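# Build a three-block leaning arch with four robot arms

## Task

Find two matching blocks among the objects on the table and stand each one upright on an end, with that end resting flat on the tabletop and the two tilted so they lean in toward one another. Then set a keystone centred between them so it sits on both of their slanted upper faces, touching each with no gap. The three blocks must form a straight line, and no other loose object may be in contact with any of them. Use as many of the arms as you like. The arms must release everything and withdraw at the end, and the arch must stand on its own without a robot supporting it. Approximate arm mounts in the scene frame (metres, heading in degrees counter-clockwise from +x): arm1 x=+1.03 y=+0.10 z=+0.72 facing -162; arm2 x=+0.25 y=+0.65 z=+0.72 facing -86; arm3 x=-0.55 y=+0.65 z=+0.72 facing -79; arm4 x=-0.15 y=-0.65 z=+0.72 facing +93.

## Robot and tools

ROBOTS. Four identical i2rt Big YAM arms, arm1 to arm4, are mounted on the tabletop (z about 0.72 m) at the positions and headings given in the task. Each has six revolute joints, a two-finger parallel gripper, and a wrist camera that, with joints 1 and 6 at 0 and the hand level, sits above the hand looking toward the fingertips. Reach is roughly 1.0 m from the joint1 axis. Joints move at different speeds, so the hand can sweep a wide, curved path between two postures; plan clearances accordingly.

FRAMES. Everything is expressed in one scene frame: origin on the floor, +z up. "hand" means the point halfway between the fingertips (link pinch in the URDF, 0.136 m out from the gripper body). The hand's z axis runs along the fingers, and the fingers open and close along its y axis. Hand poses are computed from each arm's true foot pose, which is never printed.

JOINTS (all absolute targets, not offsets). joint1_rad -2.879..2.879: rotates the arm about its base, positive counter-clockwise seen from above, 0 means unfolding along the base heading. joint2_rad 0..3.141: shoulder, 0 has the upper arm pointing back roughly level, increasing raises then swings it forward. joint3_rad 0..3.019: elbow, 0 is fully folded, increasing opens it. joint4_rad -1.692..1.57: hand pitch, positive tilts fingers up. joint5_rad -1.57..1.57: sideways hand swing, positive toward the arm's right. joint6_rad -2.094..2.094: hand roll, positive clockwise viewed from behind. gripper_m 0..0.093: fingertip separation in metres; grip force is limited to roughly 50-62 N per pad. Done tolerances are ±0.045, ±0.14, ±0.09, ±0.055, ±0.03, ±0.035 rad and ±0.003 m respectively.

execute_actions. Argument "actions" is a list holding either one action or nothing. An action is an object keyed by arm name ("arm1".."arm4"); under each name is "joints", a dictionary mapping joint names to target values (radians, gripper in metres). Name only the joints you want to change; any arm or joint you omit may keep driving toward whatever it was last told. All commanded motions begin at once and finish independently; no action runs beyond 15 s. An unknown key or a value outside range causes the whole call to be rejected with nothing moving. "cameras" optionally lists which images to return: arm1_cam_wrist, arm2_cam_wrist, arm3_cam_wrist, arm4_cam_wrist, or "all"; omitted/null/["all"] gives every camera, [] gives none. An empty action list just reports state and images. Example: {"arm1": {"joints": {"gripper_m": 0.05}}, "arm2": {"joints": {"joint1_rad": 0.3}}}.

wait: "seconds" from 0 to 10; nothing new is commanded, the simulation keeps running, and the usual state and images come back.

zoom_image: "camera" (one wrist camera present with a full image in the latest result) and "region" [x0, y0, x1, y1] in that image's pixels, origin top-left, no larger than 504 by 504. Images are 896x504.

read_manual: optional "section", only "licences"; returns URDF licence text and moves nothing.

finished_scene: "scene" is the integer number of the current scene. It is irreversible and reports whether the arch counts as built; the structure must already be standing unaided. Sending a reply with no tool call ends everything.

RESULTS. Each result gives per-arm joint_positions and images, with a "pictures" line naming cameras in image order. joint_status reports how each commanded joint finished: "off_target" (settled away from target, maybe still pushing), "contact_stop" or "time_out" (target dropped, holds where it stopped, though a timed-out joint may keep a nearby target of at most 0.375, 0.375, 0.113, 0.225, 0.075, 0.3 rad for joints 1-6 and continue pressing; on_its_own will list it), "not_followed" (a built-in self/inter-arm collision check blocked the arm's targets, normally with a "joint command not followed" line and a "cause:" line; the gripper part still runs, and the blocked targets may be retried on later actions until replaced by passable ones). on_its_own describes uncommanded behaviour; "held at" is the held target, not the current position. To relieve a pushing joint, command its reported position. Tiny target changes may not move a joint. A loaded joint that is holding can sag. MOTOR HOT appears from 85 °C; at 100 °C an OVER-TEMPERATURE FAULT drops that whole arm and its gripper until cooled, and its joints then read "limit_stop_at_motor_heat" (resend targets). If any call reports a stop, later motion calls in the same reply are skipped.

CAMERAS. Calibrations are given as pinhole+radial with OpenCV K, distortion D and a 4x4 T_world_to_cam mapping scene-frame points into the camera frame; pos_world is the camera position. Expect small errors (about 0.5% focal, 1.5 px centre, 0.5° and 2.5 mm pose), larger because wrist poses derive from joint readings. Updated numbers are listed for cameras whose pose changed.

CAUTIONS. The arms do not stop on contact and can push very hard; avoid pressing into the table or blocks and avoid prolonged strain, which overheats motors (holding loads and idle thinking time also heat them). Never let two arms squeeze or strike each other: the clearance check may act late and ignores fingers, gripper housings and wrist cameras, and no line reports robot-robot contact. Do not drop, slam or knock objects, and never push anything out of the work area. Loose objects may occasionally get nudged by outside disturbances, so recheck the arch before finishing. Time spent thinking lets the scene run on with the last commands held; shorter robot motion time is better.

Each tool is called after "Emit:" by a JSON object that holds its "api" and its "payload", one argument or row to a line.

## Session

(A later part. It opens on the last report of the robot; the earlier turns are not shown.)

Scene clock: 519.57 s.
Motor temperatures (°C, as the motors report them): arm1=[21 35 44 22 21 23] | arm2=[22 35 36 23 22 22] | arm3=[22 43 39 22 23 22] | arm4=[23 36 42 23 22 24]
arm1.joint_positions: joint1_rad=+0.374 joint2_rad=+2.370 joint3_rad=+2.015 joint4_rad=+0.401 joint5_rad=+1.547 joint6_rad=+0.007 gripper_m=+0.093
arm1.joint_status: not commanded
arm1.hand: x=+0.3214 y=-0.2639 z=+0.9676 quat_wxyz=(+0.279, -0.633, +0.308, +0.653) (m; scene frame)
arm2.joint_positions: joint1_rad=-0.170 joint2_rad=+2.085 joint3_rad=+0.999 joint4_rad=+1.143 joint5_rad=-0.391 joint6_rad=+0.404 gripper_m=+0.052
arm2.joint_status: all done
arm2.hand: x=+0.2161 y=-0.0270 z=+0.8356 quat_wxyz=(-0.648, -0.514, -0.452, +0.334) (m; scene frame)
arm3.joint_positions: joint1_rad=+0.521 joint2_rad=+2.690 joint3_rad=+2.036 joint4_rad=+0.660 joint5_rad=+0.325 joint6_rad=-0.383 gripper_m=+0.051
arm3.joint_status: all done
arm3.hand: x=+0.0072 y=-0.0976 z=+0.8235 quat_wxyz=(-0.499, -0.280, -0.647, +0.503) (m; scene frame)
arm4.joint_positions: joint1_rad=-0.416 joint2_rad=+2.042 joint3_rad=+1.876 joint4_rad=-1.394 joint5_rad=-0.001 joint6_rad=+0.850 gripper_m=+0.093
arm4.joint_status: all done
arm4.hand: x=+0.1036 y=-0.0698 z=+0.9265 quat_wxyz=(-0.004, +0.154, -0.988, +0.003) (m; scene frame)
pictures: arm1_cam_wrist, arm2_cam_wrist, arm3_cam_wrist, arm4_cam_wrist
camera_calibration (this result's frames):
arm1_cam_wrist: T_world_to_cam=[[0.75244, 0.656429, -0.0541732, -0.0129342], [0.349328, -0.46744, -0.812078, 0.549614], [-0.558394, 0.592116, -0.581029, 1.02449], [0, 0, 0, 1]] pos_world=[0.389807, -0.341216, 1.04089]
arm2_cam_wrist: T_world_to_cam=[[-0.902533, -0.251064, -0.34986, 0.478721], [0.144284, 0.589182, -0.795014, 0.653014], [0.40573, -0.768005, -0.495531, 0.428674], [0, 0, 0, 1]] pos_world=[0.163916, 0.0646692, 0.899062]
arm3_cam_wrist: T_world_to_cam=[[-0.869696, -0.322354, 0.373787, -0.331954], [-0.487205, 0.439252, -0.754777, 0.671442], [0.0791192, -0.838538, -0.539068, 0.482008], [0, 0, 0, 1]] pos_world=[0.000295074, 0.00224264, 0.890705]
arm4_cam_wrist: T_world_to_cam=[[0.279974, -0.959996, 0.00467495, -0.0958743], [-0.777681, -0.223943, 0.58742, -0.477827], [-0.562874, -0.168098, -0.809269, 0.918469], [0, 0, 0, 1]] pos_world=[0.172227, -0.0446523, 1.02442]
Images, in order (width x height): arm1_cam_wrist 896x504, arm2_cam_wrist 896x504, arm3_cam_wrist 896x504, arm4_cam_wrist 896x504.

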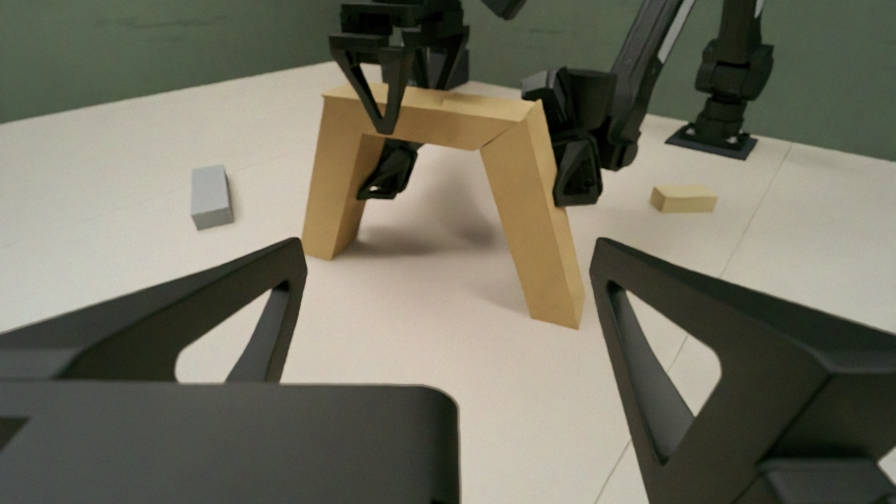

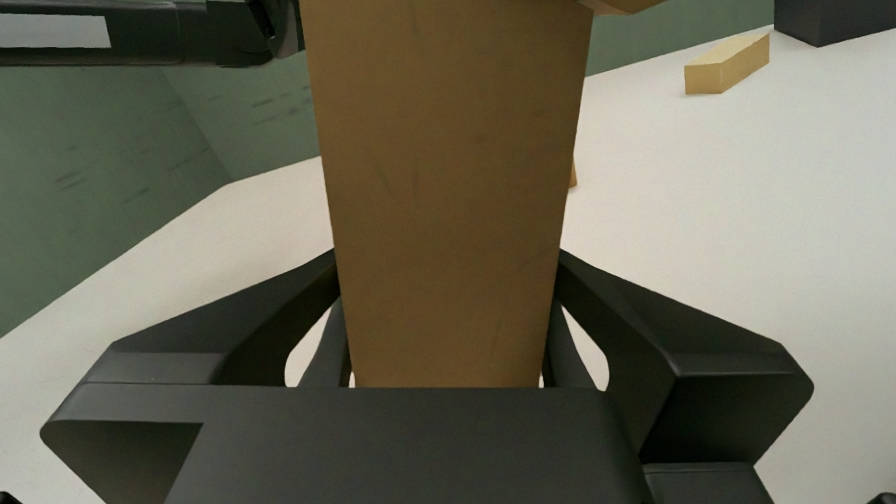

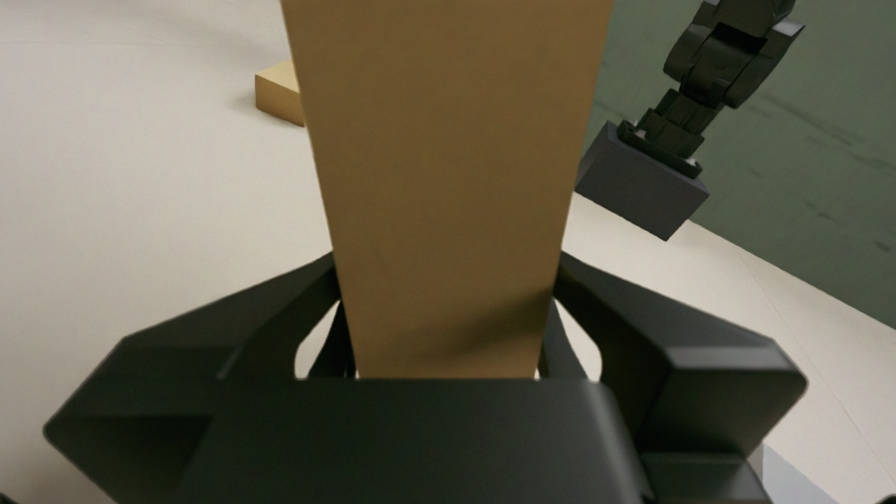

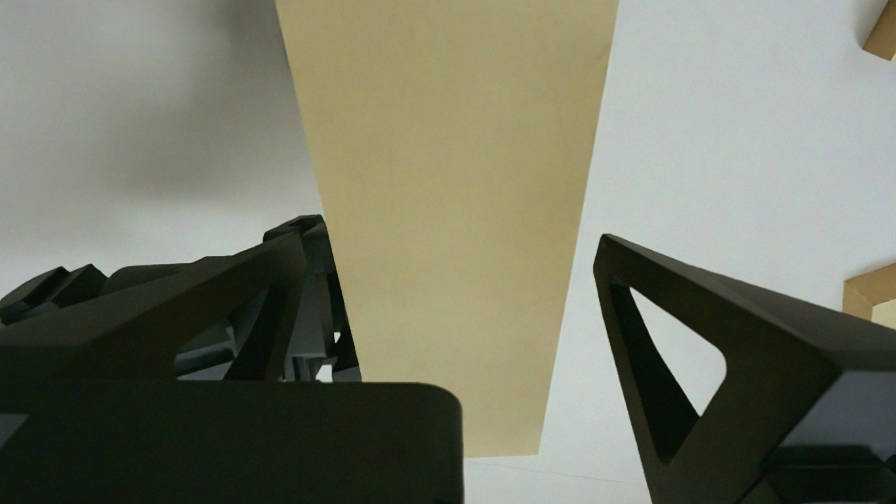

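All well centred; grip all, then adjust.

Emit:
{"api": "execute_actions", "payload": {
  "actions": [
    {"arm4":{"joints":{"gripper_m":0}},"arm2":{"joints":{"gripper_m":0}},"arm3":{"joints":{"gripper_m":0}}}
  ],
  "cameras": []
}}

Emit:
{"api": "execute_actions", "payload": {
  "actions": [
    {"arm4":{"joints":{"joint4_rad":-1.362,"joint5_rad":0.022}}}
  ],
  "cameras": ["arm1_cam_wrist"]
}}

Emit:
{"api": "zoom_image", "payload": {
  "camera": "arm1_cam_wrist",
  "region": [290, 50, 600, 340]
}}

Scene clock: 528.40 s.
Motor temperatures (°C, as the motors report them): arm1=[21 36 44 22 21 23] | arm2=[22 35 36 23 22 22] | arm3=[22 43 39 22 23 22] | arm4=[23 37 42 23 22 24]
arm1.joint_positions: joint1_rad=+0.374 joint2_rad=+2.370 joint3_rad=+2.015 joint4_rad=+0.401 joint5_rad=+1.547 joint6_rad=+0.007 gripper_m=+0.093
arm1.joint_status: not commanded
arm1.hand: x=+0.3214 y=-0.2639 z=+0.9676 quat_wxyz=(+0.279, -0.633, +0.308, +0.653) (m; scene frame)
arm2.joint_positions: joint1_rad=-0.170 joint2_rad=+2.085 joint3_rad=+0.999 joint4_rad=+1.145 joint5_rad=-0.392 joint6_rad=+0.409 gripper_m=+0.047
arm2.joint_status: gripper_m off_target (ended at +0.047, target +0.000)
arm2.hand: x=+0.2163 y=-0.0269 z=+0.8360 quat_wxyz=(-0.649, -0.514, -0.451, +0.332) (m; scene frame)
arm3.joint_positions: joint1_rad=+0.521 joint2_rad=+2.690 joint3_rad=+2.036 joint4_rad=+0.661 joint5_rad=+0.326 joint6_rad=-0.385 gripper_m=+0.046
arm3.joint_status: gripper_m off_target (ended at +0.046, target +0.000)
arm3.hand: x=+0.0071 y=-0.0977 z=+0.8237 quat_wxyz=(-0.499, -0.279, -0.647, +0.504) (m; scene frame)
arm4.joint_positions: joint1_rad=-0.416 joint2_rad=+2.042 joint3_rad=+1.876 joint4_rad=-1.392 joint5_rad=-0.001 joint6_rad=+0.849 gripper_m=+0.059
arm4.joint_status: gripper_m off_target (ended at +0.059, target +0.000)
arm4.hand: x=+0.1038 y=-0.0695 z=+0.9265 quat_wxyz=(-0.005, +0.154, -0.988, +0.002) (m; scene frame)
pictures: none
No camera images: the call's "cameras" was empty. Leave "cameras" out to get every camera's image.

Scene clock: 528.90 s.
Motor temperatures (°C, as the motors report them): arm1=[21 36 44 22 21 23] | arm2=[22 35 36 23 22 22] | arm3=[22 43 39 22 23 22] | arm4=[23 37 42 23 22 24]
arm1.joint_positions: joint1_rad=+0.374 joint2_rad=+2.370 joint3_rad=+2.015 joint4_rad=+0.401 joint5_rad=+1.547 joint6_rad=+0.007 gripper_m=+0.093
arm1.joint_status: not commanded
arm1.hand: x=+0.3214 y=-0.2639 z=+0.9676 quat_wxyz=(+0.279, -0.633, +0.308, +0.653) (m; scene frame)
arm2.joint_positions: joint1_rad=-0.170 joint2_rad=+2.085 joint3_rad=+0.999 joint4_rad=+1.145 joint5_rad=-0.392 joint6_rad=+0.409 gripper_m=+0.047
arm2.joint_status: not commanded
arm2.hand: x=+0.2163 y=-0.0269 z=+0.8360 quat_wxyz=(-0.649, -0.514, -0.451, +0.332) (m; scene frame)
arm3.joint_positions: joint1_rad=+0.521 joint2_rad=+2.690 joint3_rad=+2.036 joint4_rad=+0.661 joint5_rad=+0.325 joint6_rad=-0.388 gripper_m=+0.046
arm3.joint_status: not commanded
arm3.hand: x=+0.0072 y=-0.0976 z=+0.8237 quat_wxyz=(-0.498, -0.278, -0.648, +0.505) (m; scene frame)
arm4.joint_positions: joint1_rad=-0.416 joint2_rad=+2.042 joint3_rad=+1.876 joint4_rad=-1.382 joint5_rad=+0.016 joint6_rad=+0.848 gripper_m=+0.059
arm4.joint_status: all done
arm4.hand: x=+0.1073 y=-0.0683 z=+0.9265 quat_wxyz=(-0.014, +0.155, -0.988, +0.002) (m; scene frame)
pictures: arm1_cam_wrist
camera_calibration (this result's frames):
arm1_cam_wrist: T_world_to_cam=[[0.75244, 0.656429, -0.0541732, -0.0129342], [0.349328, -0.46744, -0.812078, 0.549614], [-0.558394, 0.592116, -0.581029, 1.02449], [0, 0, 0, 1]] pos_world=[0.389807, -0.341216, 1.04089]
Images, in order (width x height): arm1_cam_wrist 896x504.

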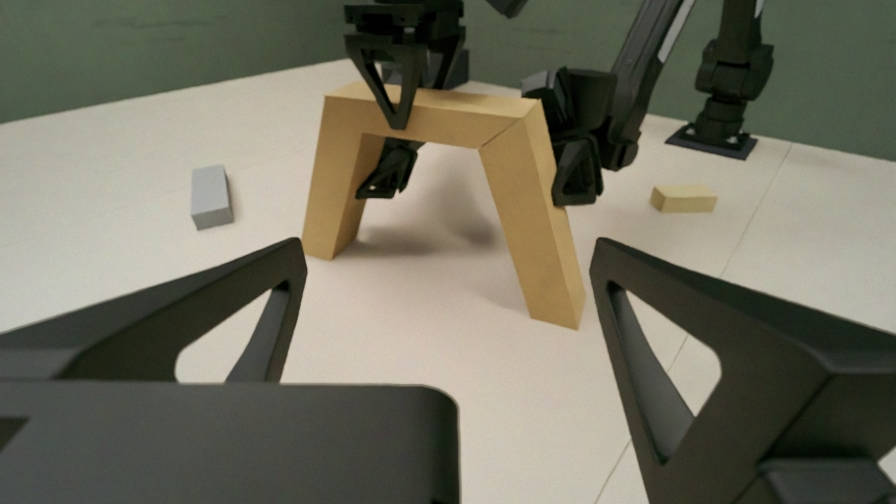

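Region (290, 50, 600, 340) of arm1_cam_wrist's 896x504 image, scaled by 1.626, with more detail than that image has; it fills the top 471 rows of this view, and the rest is white.

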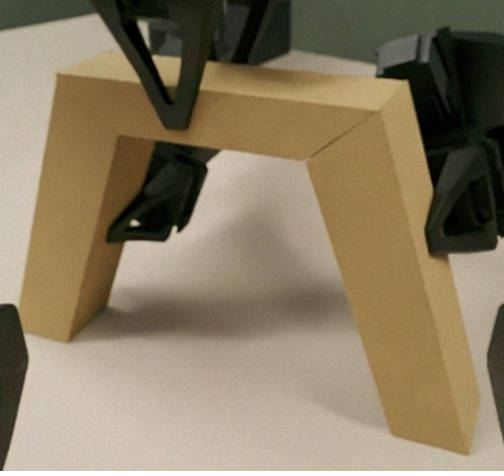

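Nice. Release.

Emit:
{"api": "execute_actions", "payload": {
  "actions": [
    {"arm4":{"joints":{"gripper_m":0.093}}}
  ],
  "cameras": []
}}

Emit:
{"api": "execute_actions", "payload": {
  "actions": [
    {"arm4":{"joints":{"joint2_rad":1.3}},"arm2":{"joints":{"gripper_m":0.093}},"arm3":{"joints":{"gripper_m":0.093}}}
  ]
}}

Emit:
{"api": "zoom_image", "payload": {
  "camera": "arm1_cam_wrist",
  "region": [290, 50, 600, 340]
}}

Scene clock: 534.33 s.
Motor temperatures (°C, as the motors report them): arm1=[21 36 45 22 21 23] | arm2=[22 35 36 23 22 22] | arm3=[22 43 39 22 23 22] | arm4=[23 38 43 23 22 24]
arm1.joint_positions: joint1_rad=+0.374 joint2_rad=+2.370 joint3_rad=+2.015 joint4_rad=+0.401 joint5_rad=+1.547 joint6_rad=+0.007 gripper_m=+0.093
arm1.joint_status: not commanded
arm1.hand: x=+0.3214 y=-0.2639 z=+0.9676 quat_wxyz=(+0.279, -0.633, +0.308, +0.653) (m; scene frame)
arm2.joint_positions: joint1_rad=-0.170 joint2_rad=+2.085 joint3_rad=+0.999 joint4_rad=+1.145 joint5_rad=-0.392 joint6_rad=+0.409 gripper_m=+0.047
arm2.joint_status: not commanded
arm2.hand: x=+0.2163 y=-0.0269 z=+0.8360 quat_wxyz=(-0.649, -0.514, -0.451, +0.332) (m; scene frame)
arm3.joint_positions: joint1_rad=+0.521 joint2_rad=+2.690 joint3_rad=+2.036 joint4_rad=+0.661 joint5_rad=+0.325 joint6_rad=-0.388 gripper_m=+0.046
arm3.joint_status: not commanded
arm3.hand: x=+0.0073 y=-0.0976 z=+0.8237 quat_wxyz=(-0.498, -0.278, -0.648, +0.505) (m; scene frame)
arm4.joint_positions: joint1_rad=-0.416 joint2_rad=+2.042 joint3_rad=+1.876 joint4_rad=-1.376 joint5_rad=+0.020 joint6_rad=+0.848 gripper_m=+0.093
arm4.joint_status: all done
arm4.hand: x=+0.1091 y=-0.0674 z=+0.9266 quat_wxyz=(-0.018, +0.154, -0.988, +0.001) (m; scene frame)
pictures: none
No camera images: the call's "cameras" was empty. Leave "cameras" out to get every camera's image.

Scene clock: 536.27 s.
Motor temperatures (°C, as the motors report them): arm1=[21 36 45 22 21 23] | arm2=[22 35 36 23 22 22] | arm3=[22 43 39 22 23 22] | arm4=[23 37 43 23 22 24]
arm1.joint_positions: joint1_rad=+0.374 joint2_rad=+2.370 joint3_rad=+2.015 joint4_rad=+0.401 joint5_rad=+1.547 joint6_rad=+0.007 gripper_m=+0.093
arm1.joint_status: not commanded
arm1.hand: x=+0.3214 y=-0.2639 z=+0.9676 quat_wxyz=(+0.279, -0.633, +0.308, +0.653) (m; scene frame)
arm2.joint_positions: joint1_rad=-0.170 joint2_rad=+2.085 joint3_rad=+0.999 joint4_rad=+1.145 joint5_rad=-0.391 joint6_rad=+0.409 gripper_m=+0.093
arm2.joint_status: all done
arm2.hand: x=+0.2160 y=-0.0270 z=+0.8360 quat_wxyz=(-0.649, -0.515, -0.451, +0.333) (m; scene frame)
arm3.joint_positions: joint1_rad=+0.521 joint2_rad=+2.690 joint3_rad=+2.036 joint4_rad=+0.661 joint5_rad=+0.325 joint6_rad=-0.388 gripper_m=+0.093
arm3.joint_status: all done
arm3.hand: x=+0.0073 y=-0.0976 z=+0.8237 quat_wxyz=(-0.498, -0.278, -0.648, +0.505) (m; scene frame)
arm4.joint_positions: joint1_rad=-0.416 joint2_rad=+1.306 joint3_rad=+1.888 joint4_rad=-1.371 joint5_rad=+0.020 joint6_rad=+0.848 gripper_m=+0.093
arm4.joint_status: all done
arm4.hand: x=+0.0436 y=-0.2058 z=+1.3496 quat_wxyz=(-0.215, +0.141, -0.916, -0.310) (m; scene frame)
pictures: arm1_cam_wrist, arm2_cam_wrist, arm3_cam_wrist, arm4_cam_wrist
camera_calibration (this result's frames):
arm1_cam_wrist: T_world_to_cam=[[0.75244, 0.656429, -0.0541732, -0.0129342], [0.349328, -0.46744, -0.812078, 0.549614], [-0.558394, 0.592116, -0.581029, 1.02449], [0, 0, 0, 1]] pos_world=[0.389807, -0.341216, 1.04089]
arm2_cam_wrist: T_world_to_cam=[[-0.90081, -0.251242, -0.354144, 0.482034], [0.148214, 0.588703, -0.794646, 0.652198], [0.408134, -0.768314, -0.493072, 0.426345], [0, 0, 0, 1]] pos_world=[0.163551, 0.0647232, 0.899195]
arm3_cam_wrist: T_world_to_cam=[[-0.867763, -0.321649, 0.378851, -0.336078], [-0.491006, 0.437066, -0.753582, 0.670427], [0.0768058, -0.839949, -0.537202, 0.480463], [0, 0, 0, 1]] pos_world=[0.00064562, 0.00244438, 0.890651]
arm4_cam_wrist: T_world_to_cam=[[0.370385, -0.770314, -0.519068, 0.530343], [-0.887095, -0.459057, 0.0482634, -0.119497], [-0.27546, 0.442586, -0.853369, 1.37684], [0, 0, 0, 1]] pos_world=[0.0768283, -0.255696, 1.45601]
Images, in order (width x height): arm1_cam_wrist 896x504, arm2_cam_wrist 896x504, arm3_cam_wrist 896x504, arm4_cam_wrist 896x504.

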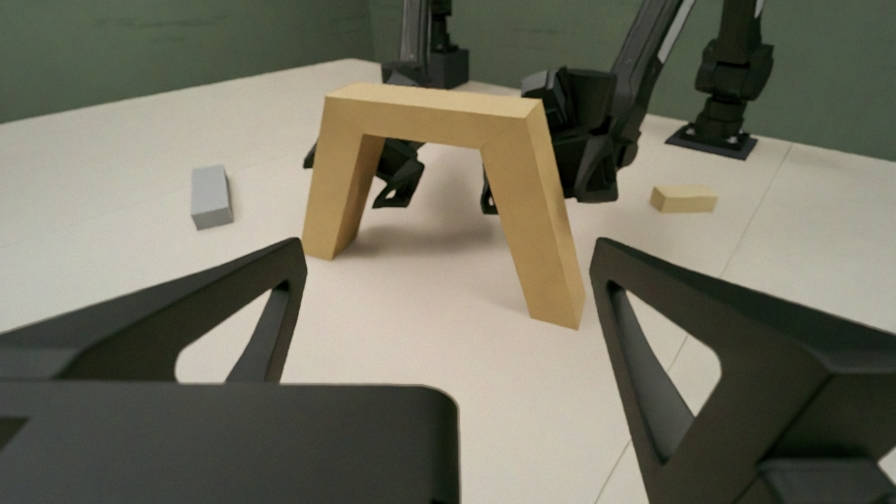

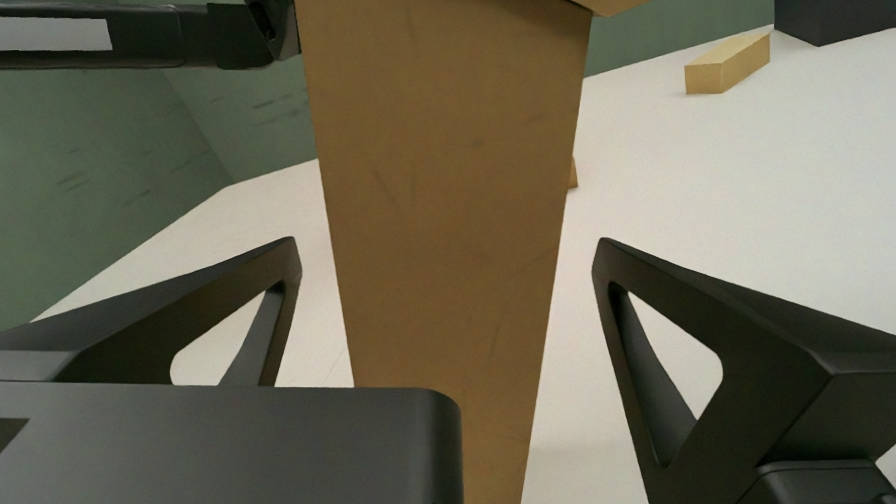

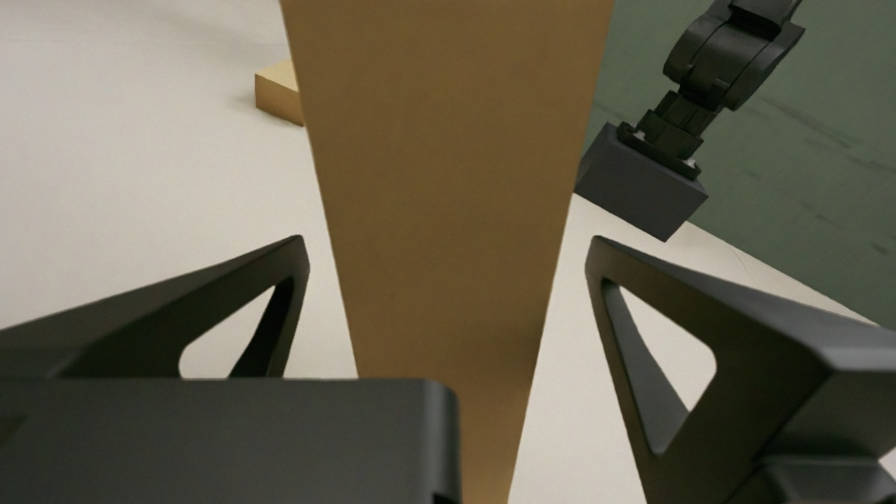

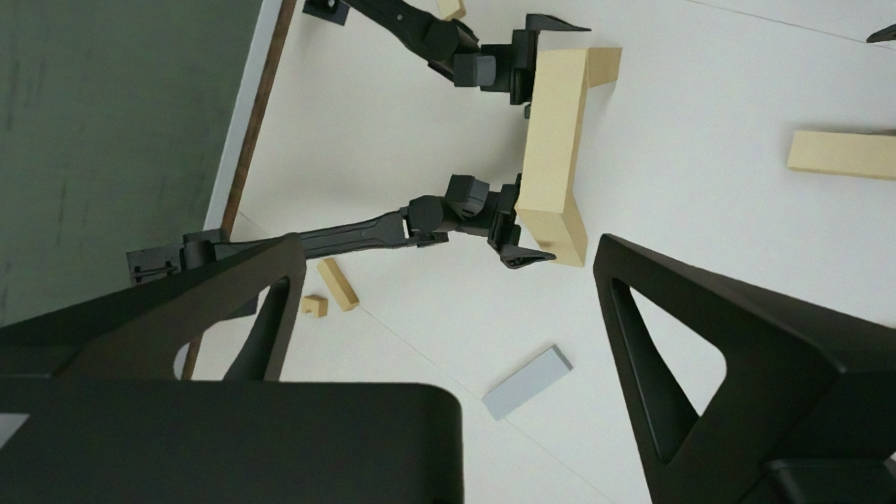

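Region (290, 50, 600, 340) of arm1_cam_wrist's 896x504 image, scaled by 1.626, with more detail than that image has; it fills the top 471 rows of this view, and the rest is white.

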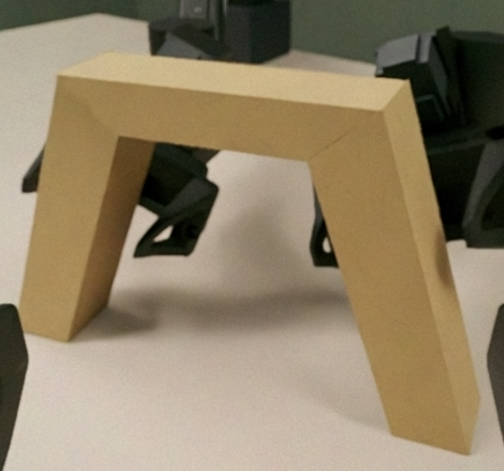

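Emit:
{"api": "execute_actions", "payload": {
  "actions": [
    {"arm2":{"joints":{"joint3_rad":0.885,"joint4_rad":1.24,"joint5_rad":-0.36}},"arm3":{"joints":{"joint2_rad":2.63,"joint3_rad":1.92,"joint4_rad":0.77,"joint5_rad":0.27}}}
  ]
}}

Scene clock: 543.37 s.
Motor temperatures (°C, as the motors report them): arm1=[21 36 45 22 21 23] | arm2=[22 36 36 23 22 22] | arm3=[22 43 39 22 23 22] | arm4=[23 36 42 23 22 24]
arm1.joint_positions: joint1_rad=+0.374 joint2_rad=+2.370 joint3_rad=+2.015 joint4_rad=+0.401 joint5_rad=+1.547 joint6_rad=+0.007 gripper_m=+0.093
arm1.joint_status: not commanded
arm1.hand: x=+0.3214 y=-0.2639 z=+0.9676 quat_wxyz=(+0.279, -0.633, +0.308, +0.653) (m; scene frame)
arm2.joint_positions: joint1_rad=-0.170 joint2_rad=+2.078 joint3_rad=+0.882 joint4_rad=+1.222 joint5_rad=-0.363 joint6_rad=+0.409 gripper_m=+0.093
arm2.joint_status: all done
arm2.hand: x=+0.2171 y=+0.0113 z=+0.8118 quat_wxyz=(-0.637, -0.533, -0.447, +0.332) (m; scene frame)
arm3.joint_positions: joint1_rad=+0.521 joint2_rad=+2.627 joint3_rad=+1.923 joint4_rad=+0.755 joint5_rad=+0.273 joint6_rad=-0.388 gripper_m=+0.093
arm3.joint_status: all done
arm3.hand: x=+0.0031 y=-0.0789 z=+0.8428 quat_wxyz=(-0.525, -0.259, -0.639, +0.499) (m; scene frame)
arm4.joint_positions: joint1_rad=-0.416 joint2_rad=+1.306 joint3_rad=+1.888 joint4_rad=-1.371 joint5_rad=+0.020 joint6_rad=+0.848 gripper_m=+0.093
arm4.joint_status: not commanded
arm4.hand: x=+0.0436 y=-0.2058 z=+1.3496 quat_wxyz=(-0.215, +0.141, -0.916, -0.310) (m; scene frame)
pictures: arm1_cam_wrist, arm2_cam_wrist, arm3_cam_wrist, arm4_cam_wrist
camera_calibration (this result's frames):
arm1_cam_wrist: T_world_to_cam=[[0.75244, 0.656429, -0.0541732, -0.0129342], [0.349328, -0.46744, -0.812078, 0.549614], [-0.558394, 0.592116, -0.581029, 1.02449], [0, 0, 0, 1]] pos_world=[0.389807, -0.341216, 1.04089]
arm2_cam_wrist: T_world_to_cam=[[-0.904998, -0.21399, -0.367678, 0.495511], [0.17002, 0.610321, -0.773693, 0.588267], [0.389964, -0.762703, -0.515957, 0.465899], [0, 0, 0, 1]] pos_world=[0.166736, 0.102345, 0.87771]
arm3_cam_wrist: T_world_to_cam=[[-0.860292, -0.353826, 0.367021, -0.333483], [-0.491526, 0.384646, -0.781313, 0.693859], [0.135276, -0.852558, -0.504823, 0.478324], [0, 0, 0, 1]] pos_world=[-0.0105487, 0.0229135, 0.905985]
arm4_cam_wrist: T_world_to_cam=[[0.370385, -0.770314, -0.519068, 0.530343], [-0.887095, -0.459057, 0.0482634, -0.119497], [-0.27546, 0.442586, -0.853369, 1.37684], [0, 0, 0, 1]] pos_world=[0.0768283, -0.255696, 1.45601]
Images, in order (width x height): arm1_cam_wrist 896x504, arm2_cam_wrist 896x504, arm3_cam_wrist 896x504, arm4_cam_wrist 896x504.

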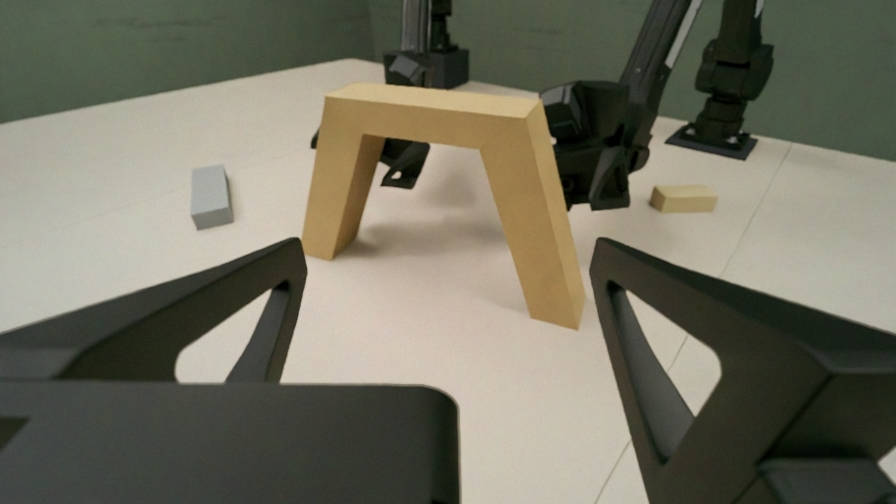

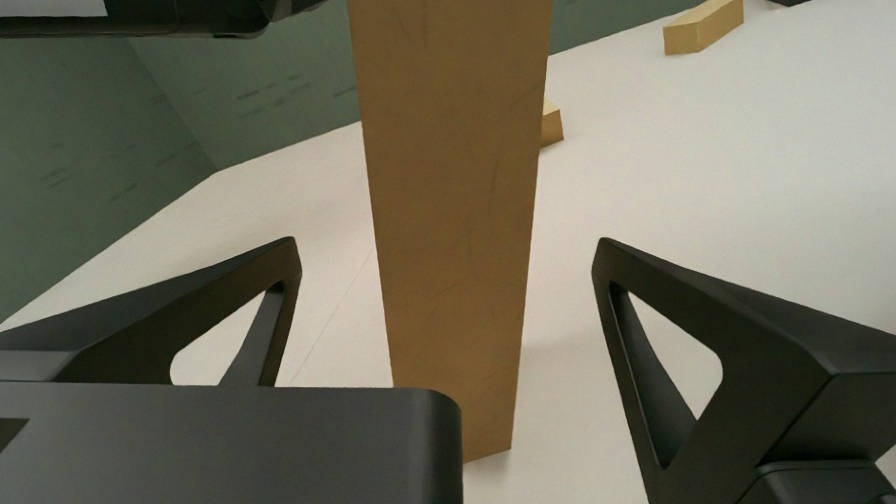

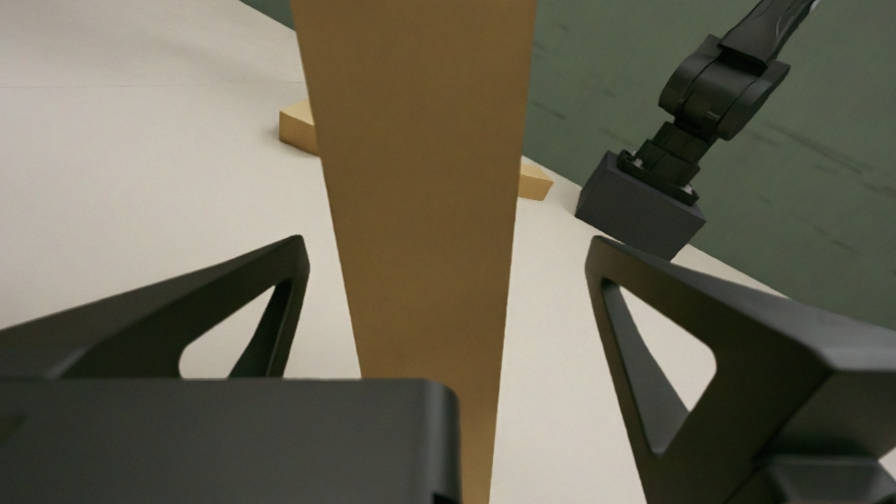

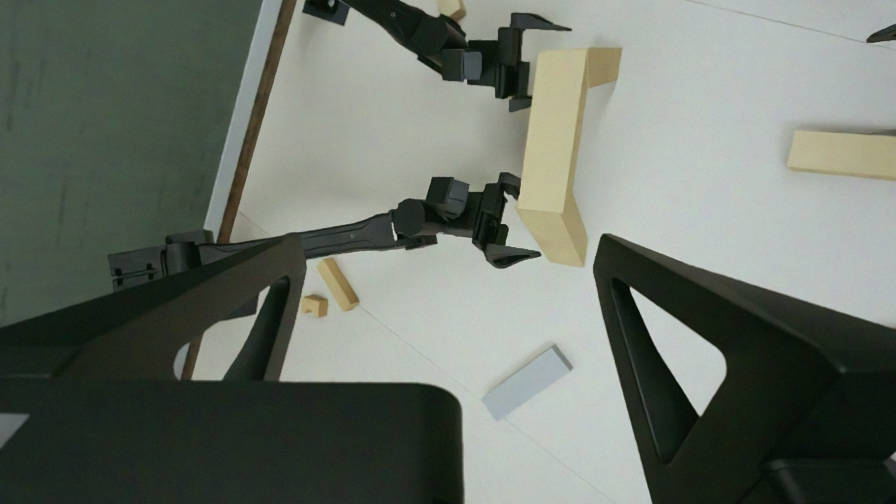

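Emit:
{"api": "execute_actions", "payload": {
  "actions": [
    {"arm2":{"joints":{"joint2_rad":1.95,"joint3_rad":0.7,"joint4_rad":1.3}},"arm3":{"joints":{"joint3_rad":1.8,"joint4_rad":0.88,"joint5_rad":0.24}},"arm1":{"joints":{"joint2_rad":1.61,"joint3_rad":0.83,"joint4_rad":0.9,"joint5_rad":0.6}}}
  ],
  "cameras": []
}}

Emit:
{"api": "execute_actions", "payload": {
  "actions": [
    {"arm2":{"joints":{"joint2_rad":1.3,"joint3_rad":0.45,"joint4_rad":0.8}},"arm3":{"joints":{"joint2_rad":2.25,"joint3_rad":1.1,"joint4_rad":1.2}},"arm4":{"joints":{"joint2_rad":0.8,"joint3_rad":1.4}}}
  ],
  "cameras": ["arm1_cam_wrist"]
}}

Scene clock: 549.80 s.
Motor temperatures (°C, as the motors report them): arm1=[21 36 44 22 21 23] | arm2=[22 35 35 23 22 22] | arm3=[22 43 37 22 23 22] | arm4=[23 35 42 23 22 24]
arm1.joint_positions: joint1_rad=+0.374 joint2_rad=+1.624 joint3_rad=+0.809 joint4_rad=+0.897 joint5_rad=+0.603 joint6_rad=+0.007 gripper_m=+0.093
arm1.joint_status: all done
arm1.hand: x=+0.5154 y=-0.2005 z=+0.9953 quat_wxyz=(-0.047, -0.683, -0.015, +0.729) (m; scene frame)
arm2.joint_positions: joint1_rad=-0.170 joint2_rad=+1.941 joint3_rad=+0.703 joint4_rad=+1.287 joint5_rad=-0.363 joint6_rad=+0.409 gripper_m=+0.093
arm2.joint_status: all done
arm2.hand: x=+0.2257 y=+0.0690 z=+0.8418 quat_wxyz=(-0.643, -0.525, -0.444, +0.339) (m; scene frame)
arm3.joint_positions: joint1_rad=+0.521 joint2_rad=+2.625 joint3_rad=+1.795 joint4_rad=+0.864 joint5_rad=+0.243 joint6_rad=-0.388 gripper_m=+0.093
arm3.joint_status: all done
arm3.hand: x=-0.0138 y=-0.0511 z=+0.8048 quat_wxyz=(-0.527, -0.250, -0.649, +0.489) (m; scene frame)
arm4.joint_positions: joint1_rad=-0.416 joint2_rad=+1.306 joint3_rad=+1.888 joint4_rad=-1.371 joint5_rad=+0.020 joint6_rad=+0.848 gripper_m=+0.093
arm4.joint_status: not commanded
arm4.hand: x=+0.0436 y=-0.2058 z=+1.3496 quat_wxyz=(-0.215, +0.141, -0.916, -0.310) (m; scene frame)
pictures: none
No camera images: the call's "cameras" was empty. Leave "cameras" out to get every camera's image.

Scene clock: 551.37 s.
Motor temperatures (°C, as the motors report them): arm1=[21 36 44 22 21 23] | arm2=[22 35 35 23 22 22] | arm3=[22 43 37 22 23 22] | arm4=[23 34 42 23 22 24]
arm1.joint_positions: joint1_rad=+0.374 joint2_rad=+1.624 joint3_rad=+0.809 joint4_rad=+0.897 joint5_rad=+0.603 joint6_rad=+0.007 gripper_m=+0.093
arm1.joint_status: not commanded
arm1.hand: x=+0.5154 y=-0.2005 z=+0.9953 quat_wxyz=(-0.047, -0.683, -0.015, +0.729) (m; scene frame)
arm2.joint_positions: joint1_rad=-0.170 joint2_rad=+1.295 joint3_rad=+0.450 joint4_rad=+0.810 joint5_rad=-0.363 joint6_rad=+0.409 gripper_m=+0.093
arm2.joint_status: all done
arm2.hand: x=+0.2424 y=+0.1784 z=+0.9504 quat_wxyz=(-0.623, -0.553, -0.454, +0.317) (m; scene frame)
arm3.joint_positions: joint1_rad=+0.521 joint2_rad=+2.250 joint3_rad=+1.093 joint4_rad=+1.197 joint5_rad=+0.243 joint6_rad=-0.388 gripper_m=+0.093
arm3.joint_status: all done
arm3.hand: x=-0.1271 y=+0.0839 z=+0.8624 quat_wxyz=(-0.529, -0.249, -0.647, +0.490) (m; scene frame)
arm4.joint_positions: joint1_rad=-0.416 joint2_rad=+0.803 joint3_rad=+1.407 joint4_rad=-1.369 joint5_rad=+0.020 joint6_rad=+0.848 gripper_m=+0.093
arm4.joint_status: all done
arm4.hand: x=-0.0289 y=-0.3725 z=+1.2988 quat_wxyz=(-0.220, +0.140, -0.911, -0.319) (m; scene frame)
pictures: arm1_cam_wrist
camera_calibration (this result's frames):
arm1_cam_wrist: T_world_to_cam=[[-0.0920067, 0.994558, -0.0488756, 0.298712], [0.53477, 0.00794764, -0.84496, 0.566427], [-0.839974, -0.103879, -0.532591, 1.06873], [0, 0, 0, 1]] pos_world=[0.622279, -0.190569, 1.0624]
Images, in order (width x height): arm1_cam_wrist 896x504.

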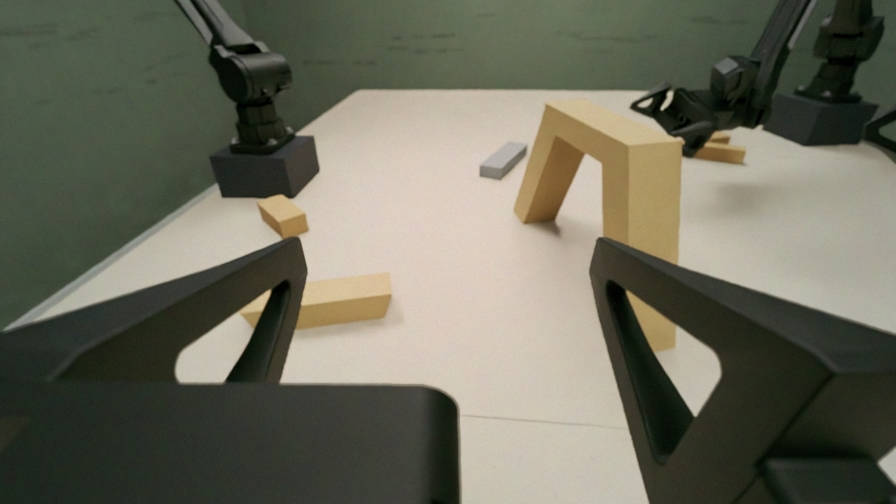

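Emit:
{"api": "finished_scene", "payload": {
  "scene": 1
}}

The scene is finished: the task was done.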